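# Lift headset by headband, right gripper holding its cable

## Task

Using the left arm, keep the headset (the body, not its cord) steady by its headband. Its lowest point must be roughly a hand's length or more above the tabletop, and no part of it may stick out past the table edge. The left fingers pinch the headband with that gripper commanded to fully closed (-1). They touch nothing but the headband, and nothing else contacts the headset apart from its cord, though the right arm is allowed to touch it. The right gripper holds the cord firmly between its fingers, deep in the pads rather than at the tips or edges, at a point lower than where the cord exits the ear cup. Between the ear cup and that grip, the cord stays well above the table and touches only itself, the headset and the arms. If the right arm were removed, no part of the headset may drop more than a little. The cord's loose end must not hang below the tabletop, and it must never go far below the tabletop or far past the table edge, whether held or not. Once all of this holds, declare the task finished. Only the requested hold may rely on the robot; anything else the robot is merely propping up at the end does not count.

## Robot and tools

Robot: two 6-joint arms, left_arm and right_arm, each with a parallel two-finger gripper. The names are labels only. They do not tell you which side of a camera image an arm is on.

Frame: every position printed in a result uses one shared scene frame in metres. The origin sits on the tabletop midway between the arms. +z is up, +x points out over the table, and left_arm stands on the +y side. Each gripper's pose is given as end_effector_position (metres) plus end_effector_quat_wxyz. That position is the point between the finger pads, about 1 cm behind the tips. Treat it as approximate, especially with the arm stretched far out. The fingers point along the gripper's +z axis and close along its y axis.

Tool execute_actions takes an argument actions, a list holding zero or one item, and an optional boolean pictures (images are included unless you pass false).
- Empty list {"actions": []}: nothing is commanded and the current state comes back.
- Motion {"actions": [{"rows": [[...]], "steps": N}]}: N is 1 to 15 control steps of 1/30 s each and defaults to 15. rows holds 1 to 15 rows. Each row is applied for one step, and if there are fewer rows than steps the last row repeats.
- Wait {"actions": [{"steps": N}]}: N up to 300. Nothing new is commanded. It returns once N steps have passed since the previous result, and time spent writing counts toward them.
If a call is refused, nothing reaches the robot.

Row layout: one list of exactly 14 numbers covering both arms, always complete even when only one arm moves. The order is left_arm waist, shoulder, elbow, wrist pitch, wrist yaw, wrist roll, opening, then the same seven for right_arm. The joint values are absolute target angles in radians, in the same form as the Joint positions line. They are not offsets. Stated ranges are waist -2.618..3.054, shoulder 0.000..3.142, elbow 0.000..3.142, wrist pitch -1.571..1.571, wrist yaw -1.571..1.571, wrist roll -2.094..2.094. A call is refused if a target goes beyond a range end by more than 0.036 rad and is also farther out than the joint's last reported angle. The true ends can differ from the stated ones by up to 0.036 rad either way. A target beyond the true end only drives the joint to that end, and the result then reports "joint sent to its limit", possibly for an earlier action that is still running. If that line is absent, you still cannot assume there is more room.

Opening runs from -1 to 1 and is an absolute command. +1 is fully open (a pad gap of 0.094 m) and -1 is closed. grip_measured reports the measured finger opening on this same scale. Away from the ends, the fingers move until grip_measured matches your command. To hold something, command about 0.03 below grip_measured for a secure grip, or less than that for a lighter one. Readings may be off by roughly 1 mm, with a fixed bias per gripper. Each pad pushes with about 50-62 N at most, and can spike briefly on first contact. Items thinner than about 2 mm are gripped more weakly. For the headband, the left opening must end at -1.

Motion limits: on each step, every joint target is clamped to lie within a lead of the measured angle. The leads are waist 0.202, shoulder 0.258, elbow 0.238, wrist pitch 0.573, wrist yaw 0.522 and wrist roll 0.522 rad. If the targets would carry the gripper more than 70 mm from where it is, all of that arm's targets are scaled back. Large moves therefore take several actions. The simulation keeps running while you think. The arms keep heading for the last row sent until every arm has nearly stopped, or until a step is HELD. Fingers still moving carry on after that.

Result lines: the state line reads `left_arm: …` | `right_arm: …`. Joint positions and Joint velocities give one block per arm: six joints (rad, rad/s), then the pad gap (m, m/s). Joint torques list the total drive output per joint. They carry offsets, scale and noise and are nonzero even in free air, so they give only a rough sense of load. HELD marks steps on which some or all of your row was not sent. "joint command not followed" means a clearance check changed or blocked joint targets on some steps, while the rest of the row still ran. A MOTOR HOT line appears from 75 °C. OVER-TEMPERATURE FAULT means an arm was halted: at 90 °C for 10 s, or at 100 °C the arm goes limp and drops what it holds. Holding loads, including while you think, heats the motors.

Tool zoom_image: camera (cam_high, cam_low, cam_left_wrist or cam_right_wrist) and region [x0, y0, x1, y1] in pixels of that camera's latest 504x504 image, measured from the top-left corner, at most 504x504 in size. It returns an enlarged view.

Tool finished_scene: scene is the number of the current scene. Call it only when the goal is actually met and stable. A reply with no tool call ends everything.

Things to avoid: arms colliding or pushing against each other, dropping things or knocking them off the table, slamming, and hard pushes. Keep the cord's loose end above the table and inside its edges the whole time. Brief outside tugs on held parts or pushes on loose objects can happen. Smooth, economical motion is preferred.

Each tool is called by a JSON object that holds its "method" and its "body", one argument or row to a line.

## Session

{"method": "execute_actions", "body": {
  "actions": []
}}

Scene clock: 0.00 s of 4000.00 s.
left_arm: end_effector_position=(+0.2344, +0.0393, +0.2729) grip_measured=-0.806 end_effector_quat_wxyz=(+0.268, +0.208, +0.932, -0.127) | right_arm: end_effector_position=(+0.4106, -0.2779, +0.3956) grip_measured=+1.000 end_effector_quat_wxyz=(+0.586, -0.106, +0.777, -0.204)
Joint positions: left_arm=[-0.944  1.529  1.683 -1.163 -0.229 -0.567  0.009] | right_arm=[-0.071  1.24   1.342 -0.336  0.152 -0.434  0.094]
Joint velocities: left_arm=[ 0.012 -0.007  0.007  0.037  0.022  0.051  0.   ] | right_arm=[-0.012  0.017 -0.007  0.081 -0.007  0.037  0.   ]
Joint torques (N m, as the arm reports them, + toward a larger angle): no reading
Motor temperatures (°C, as the motors report them): left_arm=[23 24 25 30 21 24] | right_arm=[21 24 28 32 23 23]

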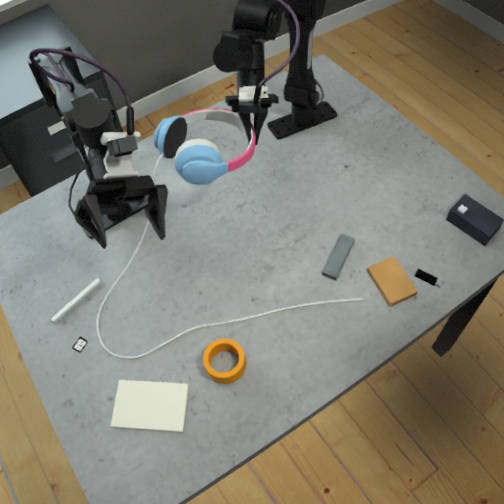

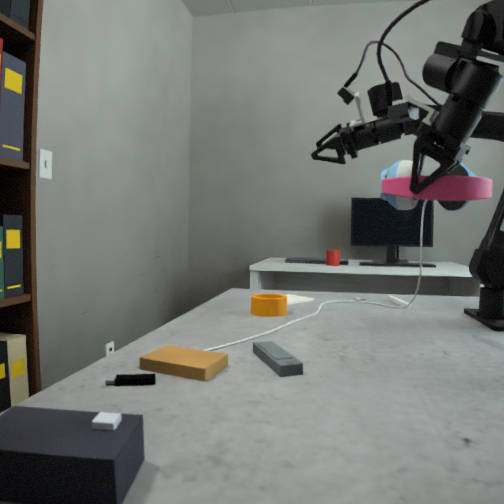

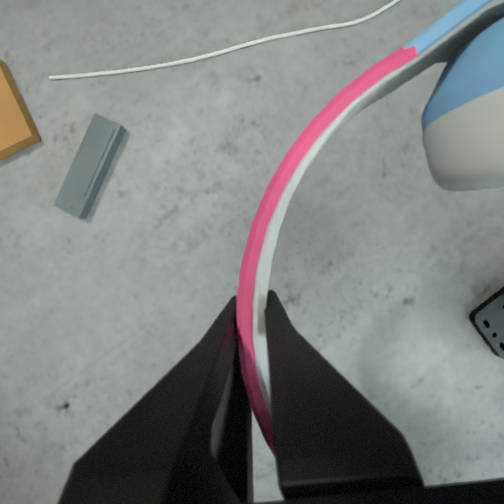

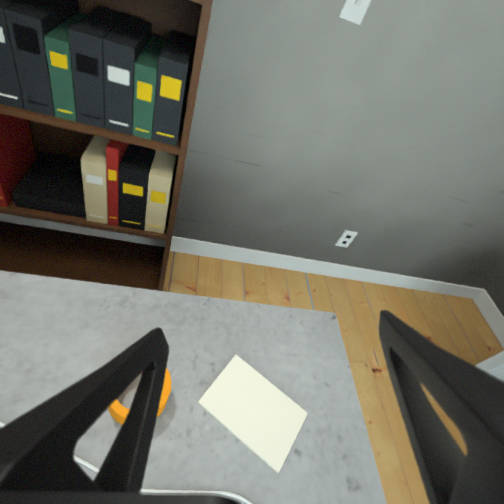

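{"method": "zoom_image", "body": {
  "camera": "cam_high",
  "region": [60, 80, 280, 300]
}}

{"method": "zoom_image", "body": {
  "camera": "cam_low",
  "region": [304, 120, 504, 340]
}}

Region (60, 80, 280, 300) of cam_high's 504x504 image, scaled by 2.291, with more detail than that image has.

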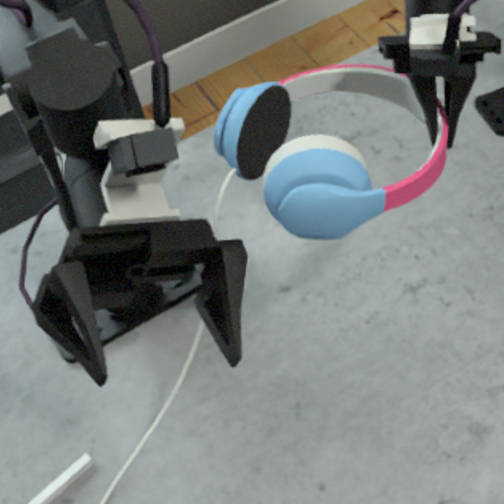

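Region (304, 120, 504, 340) of cam_low's 504x504 image, scaled by 2.291, with more detail than that image has; it fills the left 458 columns of this view, and the rest is white.

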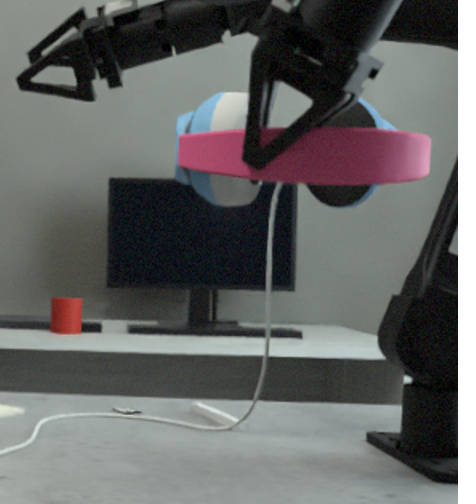

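{"method": "execute_actions", "body": {
  "actions": [
    {"rows": [[-0.944,1.529,1.683,-1.153,-0.221,-0.567,-1,-0.071,1.234,1.339,-0.340,0.151,-0.432,0.9],[-0.944,1.529,1.683,-1.153,-0.221,-0.567,-1,-0.071,1.216,1.329,-0.352,0.149,-0.425,0.78],[-0.944,1.529,1.683,-1.153,-0.221,-0.567,-1,-0.071,1.188,1.313,-0.371,0.145,-0.415,0.66],[-0.944,1.529,1.683,-1.153,-0.221,-0.567,-1,-0.071,1.150,1.291,-0.397,0.141,-0.402,0.54],[-0.944,1.529,1.683,-1.153,-0.221,-0.567,-1,-0.071,1.104,1.266,-0.428,0.135,-0.385,0.42],[-0.944,1.529,1.683,-1.153,-0.221,-0.567,-1,-0.071,1.051,1.235,-0.465,0.128,-0.366,0.3],[-0.944,1.529,1.683,-1.153,-0.221,-0.567,-1,-0.071,0.991,1.202,-0.505,0.121,-0.345,0.18],[-0.944,1.529,1.683,-1.153,-0.221,-0.567,-1,-0.071,0.926,1.165,-0.550,0.113,-0.321,0.06],[-0.944,1.529,1.683,-1.153,-0.221,-0.567,-1,-0.071,0.857,1.126,-0.597,0.104,-0.297,-0.06],[-0.944,1.529,1.683,-1.153,-0.221,-0.567,-1,-0.071,0.785,1.085,-0.646,0.095,-0.271,-0.18],[-0.944,1.529,1.683,-1.153,-0.221,-0.567,-1,-0.071,0.711,1.044,-0.697,0.085,-0.244,-0.3],[-0.944,1.529,1.683,-1.153,-0.221,-0.567,-1,-0.071,0.635,1.001,-0.748,0.076,-0.217,-0.4],[-0.944,1.529,1.683,-1.153,-0.221,-0.567,-1,-0.071,0.559,0.958,-0.799,0.067,-0.190,-0.4],[-0.944,1.529,1.683,-1.153,-0.221,-0.567,-1,-0.071,0.485,0.917,-0.850,0.057,-0.163,-0.4],[-0.944,1.529,1.683,-1.153,-0.221,-0.567,-1,-0.071,0.413,0.876,-0.899,0.048,-0.137,-0.4]], "steps": 15}
  ],
  "pictures": false
}}

{"method": "execute_actions", "body": {
  "actions": [
    {"rows": [[-0.944,1.529,1.683,-1.153,-0.221,-0.567,-1,-0.071,0.344,0.837,-0.946,0.039,-0.113,-0.4],[-0.944,1.529,1.683,-1.153,-0.221,-0.567,-1,-0.071,0.279,0.800,-0.991,0.031,-0.089,-0.4],[-0.944,1.529,1.683,-1.153,-0.221,-0.567,-1,-0.071,0.219,0.767,-1.031,0.024,-0.068,-0.4],[-0.944,1.529,1.683,-1.153,-0.221,-0.567,-1,-0.071,0.166,0.736,-1.068,0.017,-0.049,-0.4],[-0.944,1.529,1.683,-1.153,-0.221,-0.567,-1,-0.071,0.120,0.711,-1.099,0.011,-0.032,-0.4],[-0.944,1.529,1.683,-1.153,-0.221,-0.567,-1,-0.071,0.082,0.689,-1.125,0.007,-0.019,-0.4],[-0.944,1.529,1.683,-1.153,-0.221,-0.567,-1,-0.066,0.054,0.673,-1.144,0.003,-0.009,-0.4],[-0.944,1.529,1.683,-1.153,-0.221,-0.567,-1,-0.052,0.036,0.663,-1.156,0.001,-0.002,-0.4],[-0.944,1.529,1.683,-1.153,-0.221,-0.567,-1,-0.032,0.03,0.66,-1.16,0,0,-0.4],[-0.944,1.529,1.683,-1.153,-0.221,-0.567,-1,-0.008,0.03,0.66,-1.16,0,0,-0.3],[-0.944,1.529,1.683,-1.153,-0.221,-0.567,-1,0.017,0.03,0.66,-1.16,0,0,-0.2],[-0.944,1.529,1.683,-1.153,-0.221,-0.567,-1,0.041,0.03,0.66,-1.16,0,0,-0.08],[-0.944,1.529,1.683,-1.153,-0.221,-0.567,-1,0.061,0.03,0.66,-1.16,0,0,0.05],[-0.944,1.529,1.683,-1.153,-0.221,-0.567,-1,0.075,0.03,0.66,-1.16,0,0,0.2],[-0.944,1.529,1.683,-1.153,-0.221,-0.567,-1,0.08,0.03,0.66,-1.16,0,0,0.4]], "steps": 15}
  ],
  "pictures": false
}}

{"method": "execute_actions", "body": {
  "actions": [
    {"steps": 9}
  ]
}}

Scene clock: 120.50 s of 4000.00 s.
left_arm: end_effector_position=(+0.2322, +0.0433, +0.2702) grip_measured=-0.806 end_effector_quat_wxyz=(+0.262, +0.214, +0.934, -0.118) | right_arm: end_effector_position=(+0.2332, -0.2606, +0.3501) grip_measured=-0.396 end_effector_quat_wxyz=(+0.599, -0.053, +0.789, -0.128)
Joint positions: left_arm=[-0.944  1.529  1.683 -1.184 -0.229 -0.559  0.009] | right_arm=[-0.071  0.552  0.976 -0.678  0.096 -0.252  0.028]
Joint velocities: left_arm=[-0.002 -0.012  0.017  0.007 -0.081  0.022  0.   ] | right_arm=[-0.007 -2.127 -0.969 -1.194 -0.227  0.593 -0.002]
Joint torques (N m, as the arm reports them, + toward a larger angle): left_arm=[ 0.01 -5.31  7.15  1.55 -0.06 -0.07] | right_arm=[ 0.04  3.02  3.83  1.9  -0.11  0.07]
Motor temperatures (°C, as the motors report them): left_arm=[23 27 28 35 21 24] | right_arm=[21 25 31 38 23 23]
Steps of this call (steps 1 to 90: nothing new was sent; then 117.00 s passed at rest; steps 91 to 105: all 15 steps of this action). Readings (joint positions):
91: left_arm=[-0.944 1.529 1.683 -1.164 -0.229 -0.566] | right_arm=[-0.071 1.240 1.342 -0.336 0.152 -0.434]
92: left_arm=[-0.944 1.529 1.683 -1.167 -0.229 -0.565] | right_arm=[-0.071 1.240 1.342 -0.337 0.152 -0.434]
94: left_arm=[-0.944 1.529 1.683 -1.174 -0.229 -0.562] | right_arm=[-0.071 1.227 1.327 -0.342 0.152 -0.430]
98: left_arm=[-0.944 1.529 1.683 -1.182 -0.229 -0.560] | right_arm=[-0.071 1.080 1.218 -0.425 0.141 -0.391]
105: the state above

Scene clock: 121.00 s of 4000.00 s.
left_arm: end_effector_position=(+0.2322, +0.0434, +0.2701) grip_measured=-0.806 end_effector_quat_wxyz=(+0.262, +0.214, +0.934, -0.118) | right_arm: end_effector_position=(+0.1369, -0.2250, +0.1982) grip_measured=+0.300 end_effector_quat_wxyz=(+0.501, -0.042, +0.865, +0.008)
Joint positions: left_arm=[-0.944  1.529  1.683 -1.185 -0.229 -0.559  0.009] | right_arm=[ 0.055  0.048  0.666 -1.14   0.016 -0.024  0.061]
Joint velocities: left_arm=[-0.012  0.002  0.002 -0.007 -0.051 -0.007 -0.001] | right_arm=[ 0.413 -0.027 -0.022 -0.007 -0.095  0.081  0.198]
Joint torques (N m, as the arm reports them, + toward a larger angle): left_arm=[ 0.01 -5.29  7.15  1.53 -0.06 -0.07] | right_arm=[-0.05  2.61  4.41  2.08 -0.06  0.07]
Motor temperatures (°C, as the motors report them): left_arm=[23 27 28 35 21 24] | right_arm=[21 25 31 38 23 23]
Steps of this call (steps 1 to 15: all 15 steps of this action). Readings (joint positions):
1: left_arm=[-0.944 1.529 1.683 -1.184 -0.229 -0.559] | right_arm=[-0.071 0.480 0.942 -0.716 0.089 -0.231]
2: left_arm=[-0.944 1.529 1.683 -1.185 -0.229 -0.559] | right_arm=[-0.071 0.413 0.907 -0.755 0.082 -0.210]
4: left_arm=[-0.944 1.529 1.683 -1.185 -0.229 -0.559] | right_arm=[-0.071 0.290 0.836 -0.837 0.068 -0.167]
8: left_arm=[-0.944 1.529 1.683 -1.185 -0.229 -0.559] | right_arm=[-0.070 0.092 0.703 -1.016 0.039 -0.083]
15: the state above

Scene clock: 121.30 s of 4000.00 s.
left_arm: end_effector_position=(+0.2322, +0.0434, +0.2701) grip_measured=-0.806 end_effector_quat_wxyz=(+0.262, +0.214, +0.934, -0.118) | right_arm: end_effector_position=(+0.1350, -0.2221, +0.1954) grip_measured=+0.397 end_effector_quat_wxyz=(+0.495, -0.045, +0.868, +0.017)
Joint positions: left_arm=[-0.944  1.529  1.683 -1.185 -0.229 -0.559  0.009] | right_arm=[ 0.072  0.048  0.666 -1.153  0.012 -0.01   0.066]
Joint velocities: left_arm=[-0.022  0.002 -0.007  0.051 -0.081 -0.066  0.   ] | right_arm=[-0.002 -0.007 -0.037 -0.022 -0.037  0.037  0.001]
Joint torques (N m, as the arm reports them, + toward a larger angle): left_arm=[ 0.01 -5.27  7.14  1.53 -0.05 -0.07] | right_arm=[ 0.7   2.64  4.47  2.04 -0.09  0.08]
Motor temperatures (°C, as the motors report them): left_arm=[23 27 28 35 21 24] | right_arm=[21 25 31 38 23 23]
Steps of this call (steps 1 to 9: the robot went on to your last target). Readings (joint positions):
1: left_arm=[-0.944 1.529 1.683 -1.185 -0.229 -0.559] | right_arm=[0.065 0.048 0.666 -1.143 0.015 -0.021]
2: left_arm=[-0.944 1.529 1.683 -1.185 -0.229 -0.559] | right_arm=[0.070 0.048 0.666 -1.145 0.014 -0.019]
4: left_arm=[-0.944 1.529 1.683 -1.185 -0.229 -0.559] | right_arm=[0.072 0.048 0.666 -1.149 0.013 -0.015]
8: left_arm=[-0.944 1.529 1.683 -1.185 -0.229 -0.559] | right_arm=[0.072 0.048 0.666 -1.152 0.012 -0.011]
9: the state above

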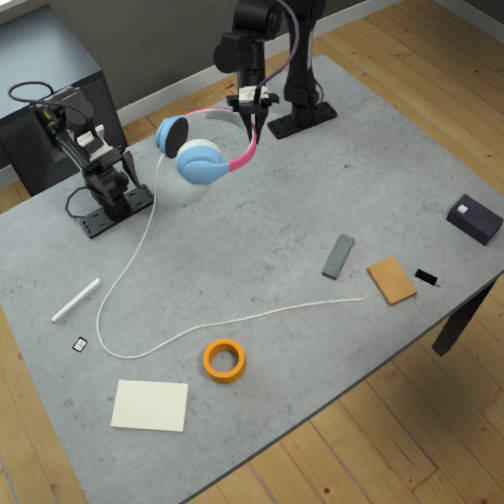

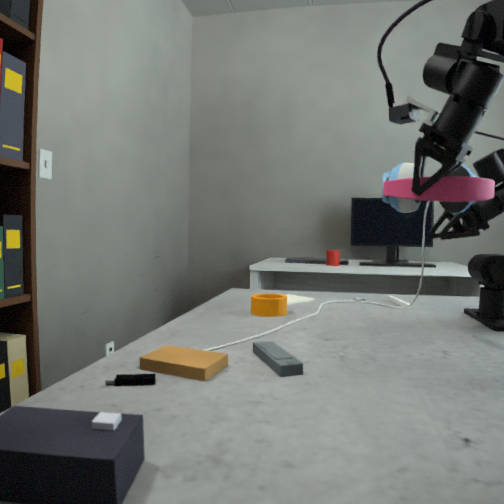

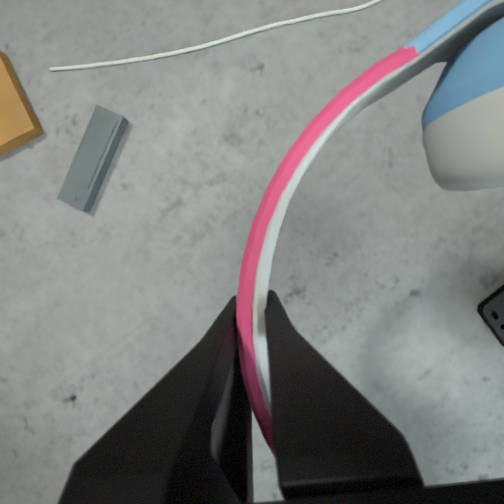

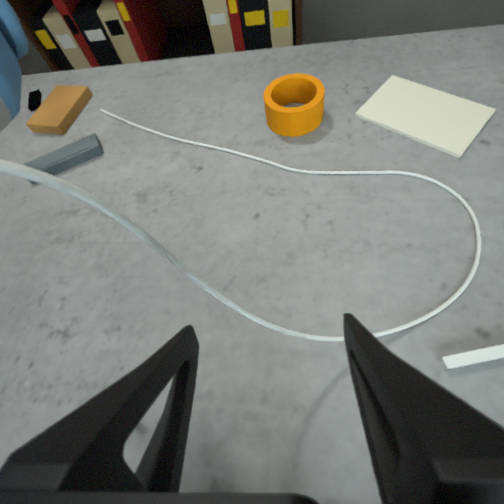

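{"method": "zoom_image", "body": {
  "camera": "cam_high",
  "region": [60, 100, 240, 280]
}}

{"method": "zoom_image", "body": {
  "camera": "cam_low",
  "region": [364, 160, 504, 300]
}}

Region (60, 100, 240, 280) of cam_high's 504x504 image, scaled by 2.800, with more detail than that image has.

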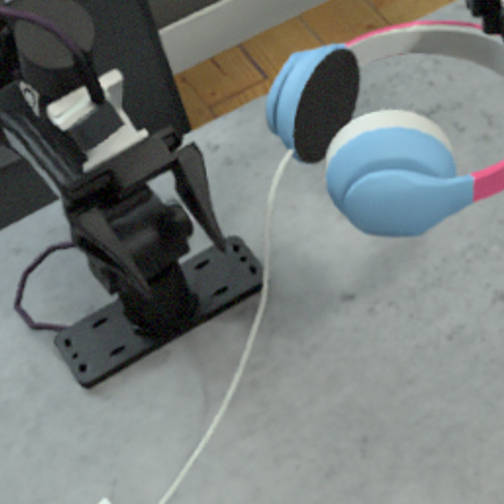

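Region (364, 160, 504, 300) of cam_low's 504x504 image, scaled by 3.600, with more detail than that image has.

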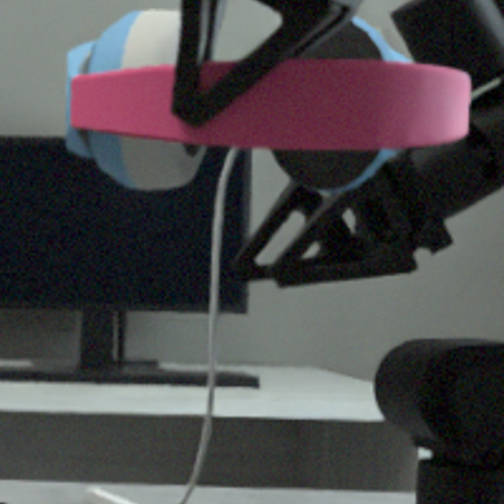

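{"method": "execute_actions", "body": {
  "actions": [
    {"rows": [[-0.944,1.529,1.683,-1.153,-0.221,-0.567,-1,0.084,0.03,0.66,-1.16,0,0,0.45],[-0.944,1.529,1.683,-1.153,-0.221,-0.567,-1,0.095,0.03,0.66,-1.16,0,0,0.5],[-0.944,1.529,1.683,-1.153,-0.221,-0.567,-1,0.112,0.03,0.66,-1.16,0,0,0.55],[-0.944,1.529,1.683,-1.153,-0.221,-0.567,-1,0.132,0.03,0.66,-1.157,0,0,0.55],[-0.944,1.529,1.683,-1.153,-0.221,-0.567,-1,0.156,0.03,0.66,-1.148,0,0,0.55],[-0.944,1.529,1.683,-1.153,-0.221,-0.567,-1,0.181,0.03,0.66,-1.133,0,0,0.55],[-0.944,1.529,1.683,-1.153,-0.221,-0.567,-1,0.206,0.031,0.658,-1.115,0,0,0.55],[-0.944,1.529,1.683,-1.153,-0.221,-0.567,-1,0.230,0.032,0.651,-1.092,0,0,0.55],[-0.944,1.529,1.683,-1.153,-0.221,-0.567,-1,0.250,0.034,0.640,-1.067,0,0,0.55],[-0.944,1.529,1.683,-1.153,-0.221,-0.567,-1,0.267,0.038,0.625,-1.039,0,0,0.55],[-0.944,1.529,1.683,-1.153,-0.221,-0.567,-1,0.278,0.041,0.608,-1.010,0,0,0.55],[-0.944,1.529,1.683,-1.153,-0.221,-0.567,-1,0.285,0.046,0.589,-0.980,0,0,0.55],[-0.944,1.529,1.683,-1.153,-0.221,-0.567,-1,0.285,0.050,0.568,-0.950,0,0,0.55],[-0.944,1.529,1.683,-1.153,-0.221,-0.567,-1,0.285,0.055,0.545,-0.921,0,0,0.55],[-0.944,1.529,1.683,-1.153,-0.221,-0.567,-1,0.285,0.060,0.523,-0.893,0,0,0.55]], "steps": 15}
  ],
  "pictures": false
}}

{"method": "execute_actions", "body": {
  "actions": [
    {"rows": [[-0.944,1.529,1.683,-1.153,-0.221,-0.567,-1,0.285,0.065,0.500,-0.868,0,0,0.55],[-0.944,1.529,1.683,-1.153,-0.221,-0.567,-1,0.285,0.070,0.477,-0.845,0,0,0.55],[-0.944,1.529,1.683,-1.153,-0.221,-0.567,-1,0.285,0.074,0.456,-0.827,0,0,0.55],[-0.944,1.529,1.683,-1.153,-0.221,-0.567,-1,0.285,0.079,0.437,-0.812,0,0,0.55],[-0.944,1.529,1.683,-1.153,-0.221,-0.567,-1,0.285,0.082,0.420,-0.803,0,0,0.55],[-0.944,1.529,1.683,-1.153,-0.221,-0.567,-1,0.285,0.086,0.405,-0.80,0,0,0.55],[-0.944,1.529,1.683,-1.153,-0.221,-0.567,-1,0.285,0.088,0.394,-0.80,0,0,0.55],[-0.944,1.529,1.683,-1.153,-0.221,-0.567,-1,0.285,0.089,0.387,-0.80,0,0,0.55],[-0.944,1.529,1.683,-1.153,-0.221,-0.567,-1,0.285,0.09,0.385,-0.80,0,0,0.55]], "steps": 15}
  ]
}}

Scene clock: 241.80 s of 4000.00 s.
left_arm: end_effector_position=(+0.2322, +0.0434, +0.2701) grip_measured=-0.806 end_effector_quat_wxyz=(+0.262, +0.214, +0.934, -0.118) | right_arm: end_effector_position=(+0.1528, -0.1872, +0.1932) grip_measured=+0.547 end_effector_quat_wxyz=(+0.517, -0.131, +0.843, +0.073)
Joint positions: left_arm=[-0.944  1.529  1.683 -1.185 -0.229 -0.559  0.009] | right_arm=[ 0.277  0.048  0.574 -0.998  0.009 -0.008  0.073]
Joint velocities: left_arm=[-0.017 -0.002 -0.017  0.051 -0.007 -0.066 -0.   ] | right_arm=[ 0.022  0.002 -0.672  0.711 -0.051 -0.081 -0.001]
Joint torques (N m, as the arm reports them, + toward a larger angle): left_arm=[ 0.01 -5.28  7.16  1.53 -0.07 -0.07] | right_arm=[ 0.64  4.58  4.54  2.11 -0.08  0.07]
Motor temperatures (°C, as the motors report them): left_arm=[23 27 27 37 21 24] | right_arm=[21 24 29 38 23 23]
Steps of this call (steps 1 to 30: the robot went on to your last target; steps 31 to 90: nothing new was sent; then 117.00 s passed at rest; steps 91 to 105: all 15 steps of this action). Readings (joint positions):
91: left_arm=[-0.944 1.529 1.683 -1.185 -0.229 -0.559] | right_arm=[0.072 0.048 0.666 -1.154 0.012 -0.008]
92: left_arm=[-0.944 1.529 1.683 -1.185 -0.229 -0.559] | right_arm=[0.075 0.048 0.666 -1.154 0.011 -0.008]
94: left_arm=[-0.944 1.529 1.683 -1.185 -0.229 -0.559] | right_arm=[0.096 0.048 0.666 -1.154 0.011 -0.008]
98: left_arm=[-0.944 1.529 1.683 -1.185 -0.229 -0.559] | right_arm=[0.183 0.048 0.666 -1.143 0.010 -0.008]
105: the state above

Scene clock: 242.30 s of 4000.00 s.
left_arm: end_effector_position=(+0.2322, +0.0434, +0.2701) grip_measured=-0.806 end_effector_quat_wxyz=(+0.262, +0.214, +0.934, -0.117) | right_arm: end_effector_position=(+0.1802, -0.1785, +0.1504) grip_measured=+0.547 end_effector_quat_wxyz=(+0.502, -0.132, +0.852, +0.071)
Joint positions: left_arm=[-0.944  1.529  1.683 -1.185 -0.229 -0.559  0.009] | right_arm=[ 0.277  0.074  0.39  -0.823  0.009 -0.008  0.073]
Joint velocities: left_arm=[-0.017  0.017 -0.012 -0.022 -0.037  0.051 -0.   ] | right_arm=[ 0.007  0.012 -0.002  0.139 -0.022 -0.037  0.   ]
Joint torques (N m, as the arm reports them, + toward a larger angle): left_arm=[-0.01 -5.29  7.14  1.54 -0.06 -0.07] | right_arm=[ 0.7   4.14  5.53  2.24 -0.08  0.07]
Motor temperatures (°C, as the motors report them): left_arm=[23 27 27 37 21 24] | right_arm=[21 24 29 38 23 23]
Steps of this call (steps 1 to 15: all 15 steps of this action). Readings (joint positions):
1: left_arm=[-0.944 1.529 1.683 -1.185 -0.229 -0.559] | right_arm=[0.277 0.048 0.550 -0.973 0.009 -0.008]
2: left_arm=[-0.944 1.529 1.683 -1.185 -0.229 -0.559] | right_arm=[0.277 0.048 0.527 -0.950 0.009 -0.008]
4: left_arm=[-0.944 1.529 1.683 -1.185 -0.229 -0.559] | right_arm=[0.277 0.050 0.481 -0.907 0.009 -0.008]
8: left_arm=[-0.944 1.529 1.683 -1.185 -0.229 -0.559] | right_arm=[0.277 0.069 0.411 -0.852 0.009 -0.008]
15: the state above

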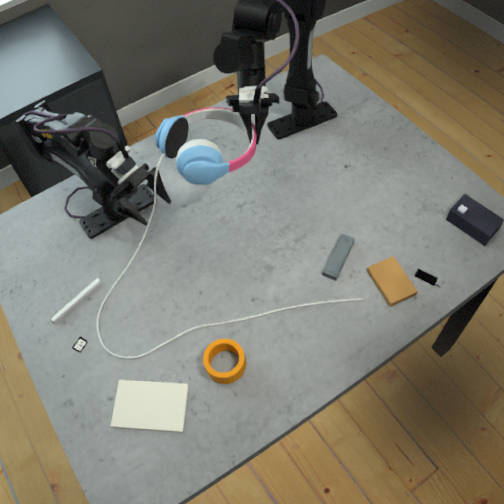

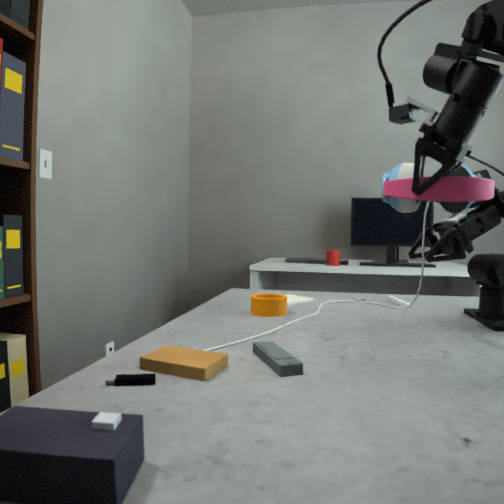

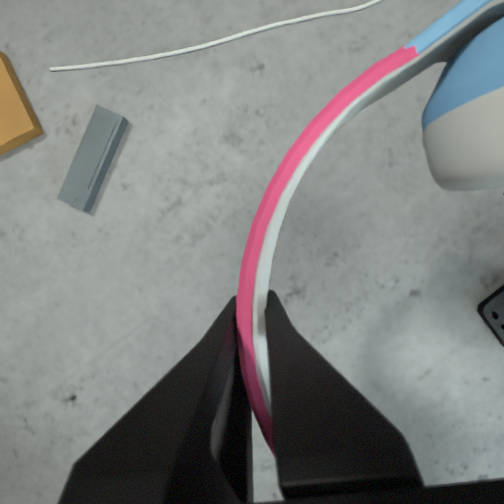

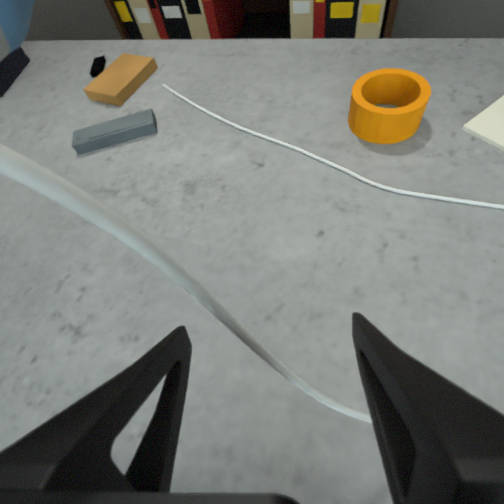

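{"method": "zoom_image", "body": {
  "camera": "cam_high",
  "region": [90, 120, 220, 250]
}}

{"method": "zoom_image", "body": {
  "camera": "cam_low",
  "region": [384, 180, 484, 280]
}}

Region (90, 120, 220, 250) of cam_high's 504x504 image, scaled by 3.877, with more detail than that image has.

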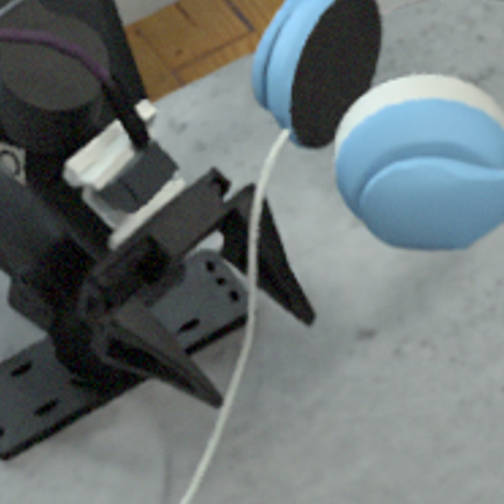

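Region (384, 180, 484, 280) of cam_low's 504x504 image, scaled by 5.040, with more detail than that image has.

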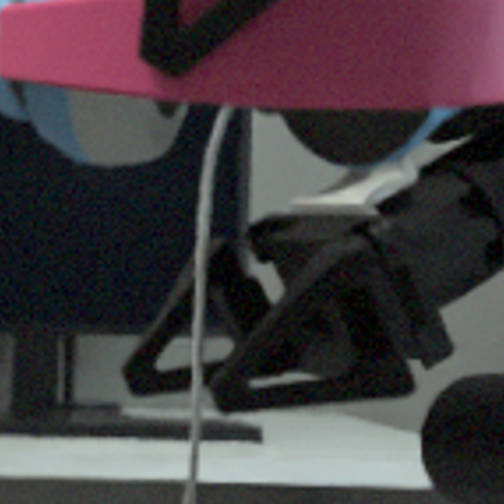

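{"method": "execute_actions", "body": {
  "actions": [
    {"rows": [[-0.944,1.529,1.683,-1.153,-0.221,-0.567,-1,0.285,0.09,0.385,-0.795,0,-0.04,0.43],[-0.944,1.529,1.683,-1.153,-0.221,-0.567,-1,0.285,0.09,0.385,-0.79,0,-0.1,0.3],[-0.944,1.529,1.683,-1.153,-0.221,-0.567,-1,0.285,0.09,0.385,-0.79,0,-0.17,0.17],[-0.944,1.529,1.683,-1.153,-0.221,-0.567,-1,0.285,0.09,0.385,-0.79,0,-0.23,0.04],[-0.944,1.529,1.683,-1.153,-0.221,-0.567,-1,0.285,0.09,0.385,-0.79,0,-0.27,-0.09],[-0.944,1.529,1.683,-1.153,-0.221,-0.567,-1,0.285,0.09,0.385,-0.79,0,-0.28,-0.21],[-0.944,1.529,1.683,-1.153,-0.221,-0.567,-1,0.285,0.09,0.385,-0.79,0,-0.28,-0.33],[-0.944,1.529,1.683,-1.153,-0.221,-0.567,-1,0.285,0.09,0.385,-0.79,0,-0.28,-0.44],[-0.944,1.529,1.683,-1.153,-0.221,-0.567,-1,0.285,0.09,0.385,-0.79,0,-0.28,-0.54],[-0.944,1.529,1.683,-1.153,-0.221,-0.567,-1,0.285,0.09,0.385,-0.79,0,-0.28,-0.62],[-0.944,1.529,1.683,-1.153,-0.221,-0.567,-1,0.285,0.09,0.385,-0.79,0,-0.28,-0.69],[-0.944,1.529,1.683,-1.153,-0.221,-0.567,-1,0.285,0.09,0.385,-0.79,0,-0.28,-0.75],[-0.944,1.529,1.683,-1.153,-0.221,-0.567,-1,0.285,0.09,0.385,-0.79,0,-0.28,-0.8],[-0.944,1.529,1.683,-1.153,-0.221,-0.567,-1,0.285,0.09,0.385,-0.79,0,-0.28,-0.84],[-0.944,1.529,1.683,-1.153,-0.221,-0.567,-1,0.285,0.09,0.385,-0.79,0,-0.28,-0.88]], "steps": 15}
  ],
  "pictures": false
}}

{"method": "execute_actions", "body": {
  "actions": [
    {"rows": [[-0.944,1.529,1.683,-1.153,-0.221,-0.567,-1,0.285,0.09,0.385,-0.79,0,-0.28,-0.91],[-0.944,1.529,1.683,-1.153,-0.221,-0.567,-1,0.285,0.09,0.385,-0.79,0,-0.28,-0.94],[-0.944,1.529,1.683,-1.153,-0.221,-0.567,-1,0.285,0.09,0.385,-0.79,0,-0.28,-0.97],[-0.944,1.529,1.683,-1.153,-0.221,-0.567,-1,0.285,0.09,0.385,-0.79,0,-0.28,-1]], "steps": 12}
  ]
}}

Scene clock: 305.07 s of 4000.00 s.
left_arm: end_effector_position=(+0.2322, +0.0434, +0.2701) grip_measured=-0.806 end_effector_quat_wxyz=(+0.262, +0.214, +0.934, -0.117) | right_arm: end_effector_position=(+0.1827, -0.1777, +0.1553) grip_measured=-0.860 end_effector_quat_wxyz=(+0.517, -0.235, +0.823, +0.009)
Joint positions: left_arm=[-0.944  1.529  1.683 -1.185 -0.229 -0.559  0.009] | right_arm=[ 0.277  0.074  0.39  -0.801  0.009 -0.256  0.007]
Joint velocities: left_arm=[ 0.012 -0.022  0.017  0.007  0.095 -0.051 -0.   ] | right_arm=[-0.017 -0.002  0.007 -0.081 -0.022 -0.095 -0.034]
Joint torques (N m, as the arm reports them, + toward a larger angle): left_arm=[ 0.02 -5.26  7.15  1.54 -0.06 -0.07] | right_arm=[ 0.71  4.12  5.55  2.27 -0.07 -0.07]
Motor temperatures (°C, as the motors report them): left_arm=[23 27 28 37 21 24] | right_arm=[21 25 30 39 23 23]
Steps of this call (steps 1 to 30: the robot went on to your last target; steps 31 to 90: nothing new was sent; then 59.27 s passed at rest; steps 91 to 105: all 15 steps of this action). Readings (joint positions):
91: left_arm=[-0.944 1.529 1.683 -1.185 -0.229 -0.559] | right_arm=[0.277 0.074 0.390 -0.810 0.009 -0.011]
92: left_arm=[-0.944 1.529 1.683 -1.185 -0.229 -0.559] | right_arm=[0.277 0.074 0.390 -0.809 0.009 -0.025]
94: left_arm=[-0.944 1.529 1.683 -1.185 -0.229 -0.559] | right_arm=[0.277 0.074 0.390 -0.806 0.009 -0.082]
98: left_arm=[-0.944 1.529 1.683 -1.185 -0.229 -0.559] | right_arm=[0.277 0.074 0.390 -0.802 0.009 -0.192]
105: the state above

Scene clock: 305.47 s of 4000.00 s.
left_arm: end_effector_position=(+0.2322, +0.0434, +0.2701) grip_measured=-0.806 end_effector_quat_wxyz=(+0.262, +0.214, +0.934, -0.117) | right_arm: end_effector_position=(+0.1827, -0.1777, +0.1553) grip_measured=-0.947 end_effector_quat_wxyz=(+0.517, -0.241, +0.822, +0.005)
Joint positions: left_arm=[-0.944  1.529  1.683 -1.185 -0.229 -0.559  0.009] | right_arm=[ 0.277  0.074  0.39  -0.801  0.009 -0.271  0.003]
Joint velocities: left_arm=[ 0.002 -0.022 -0.017  0.022  0.037 -0.066 -0.001] | right_arm=[-0.002 -0.012 -0.027 -0.051  0.051 -0.066  0.   ]
Joint torques (N m, as the arm reports them, + toward a larger angle): left_arm=[ 0.01 -5.28  7.16  1.54 -0.06 -0.07] | right_arm=[ 0.72  4.12  5.55  2.28 -0.07 -0.07]
Motor temperatures (°C, as the motors report them): left_arm=[23 27 28 37 21 24] | right_arm=[21 25 30 39 23 23]
Steps of this call (steps 1 to 12: all 12 steps of this action). Readings (joint positions):
1: left_arm=[-0.944 1.529 1.683 -1.185 -0.229 -0.559] | right_arm=[0.277 0.074 0.390 -0.801 0.009 -0.259]
2: left_arm=[-0.944 1.529 1.683 -1.185 -0.229 -0.559] | right_arm=[0.277 0.074 0.390 -0.801 0.009 -0.261]
4: left_arm=[-0.944 1.529 1.683 -1.185 -0.229 -0.559] | right_arm=[0.277 0.074 0.390 -0.801 0.009 -0.265]
8: left_arm=[-0.944 1.529 1.683 -1.185 -0.229 -0.559] | right_arm=[0.277 0.074 0.390 -0.801 0.009 -0.269]
12: the state above

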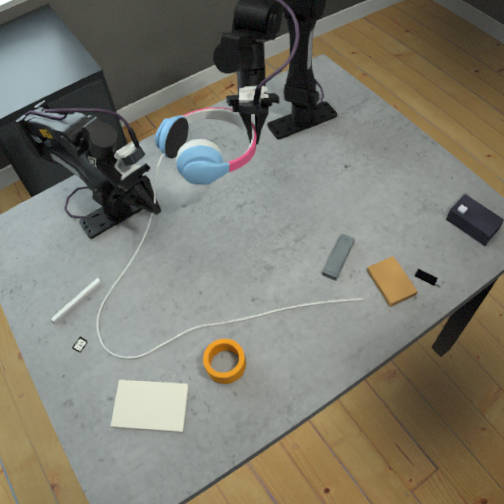

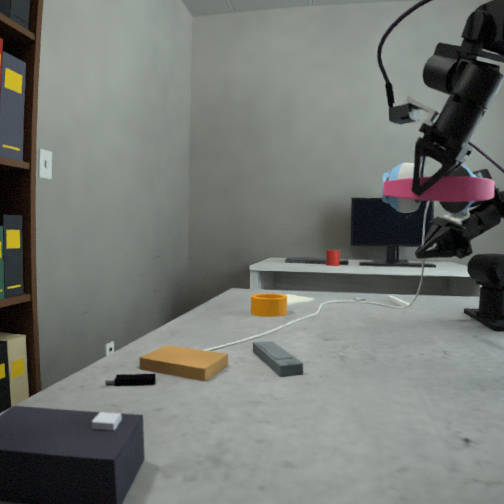

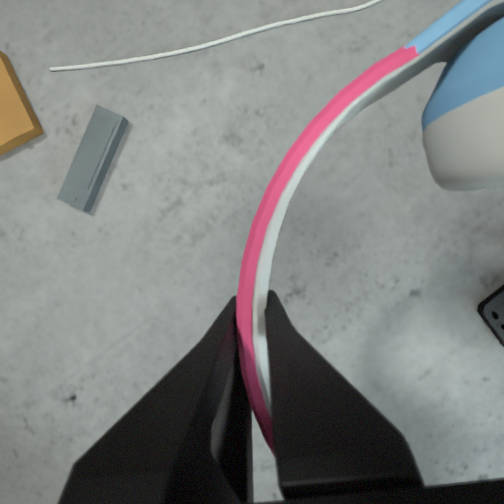

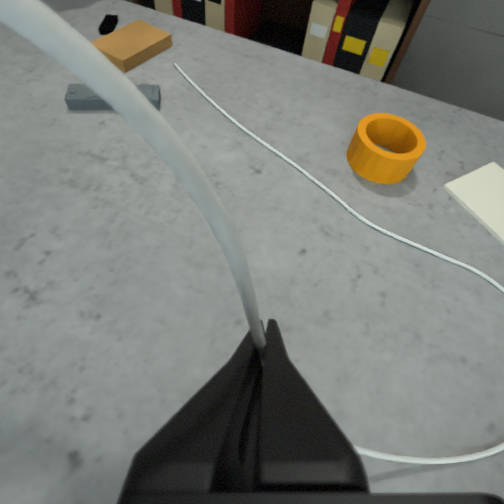

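{"method": "zoom_image", "body": {
  "camera": "cam_low",
  "region": [384, 180, 484, 280]
}}

{"method": "zoom_image", "body": {
  "camera": "cam_high",
  "region": [90, 90, 270, 250]
}}

Region (384, 180, 484, 280) of cam_low's 504x504 image, scaled by 5.040, with more detail than that image has.

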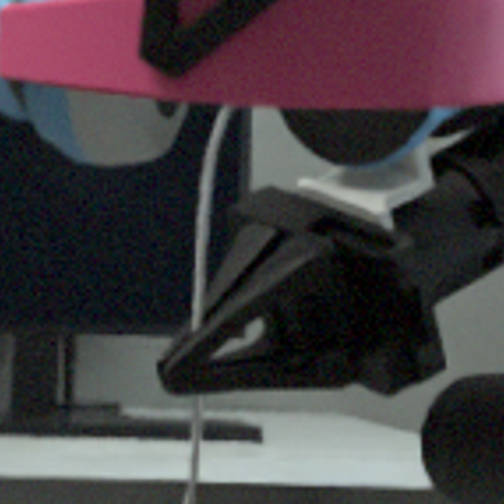

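Region (90, 90, 270, 250) of cam_high's 504x504 image, scaled by 2.800, with more detail than that image has.

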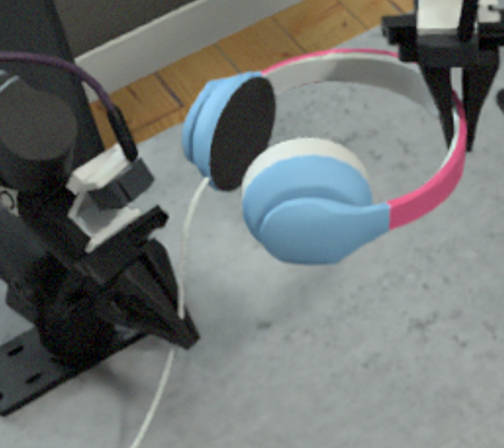

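{"method": "finished_scene", "body": {
  "scene": 2
}}

The scene is finished: the task was done.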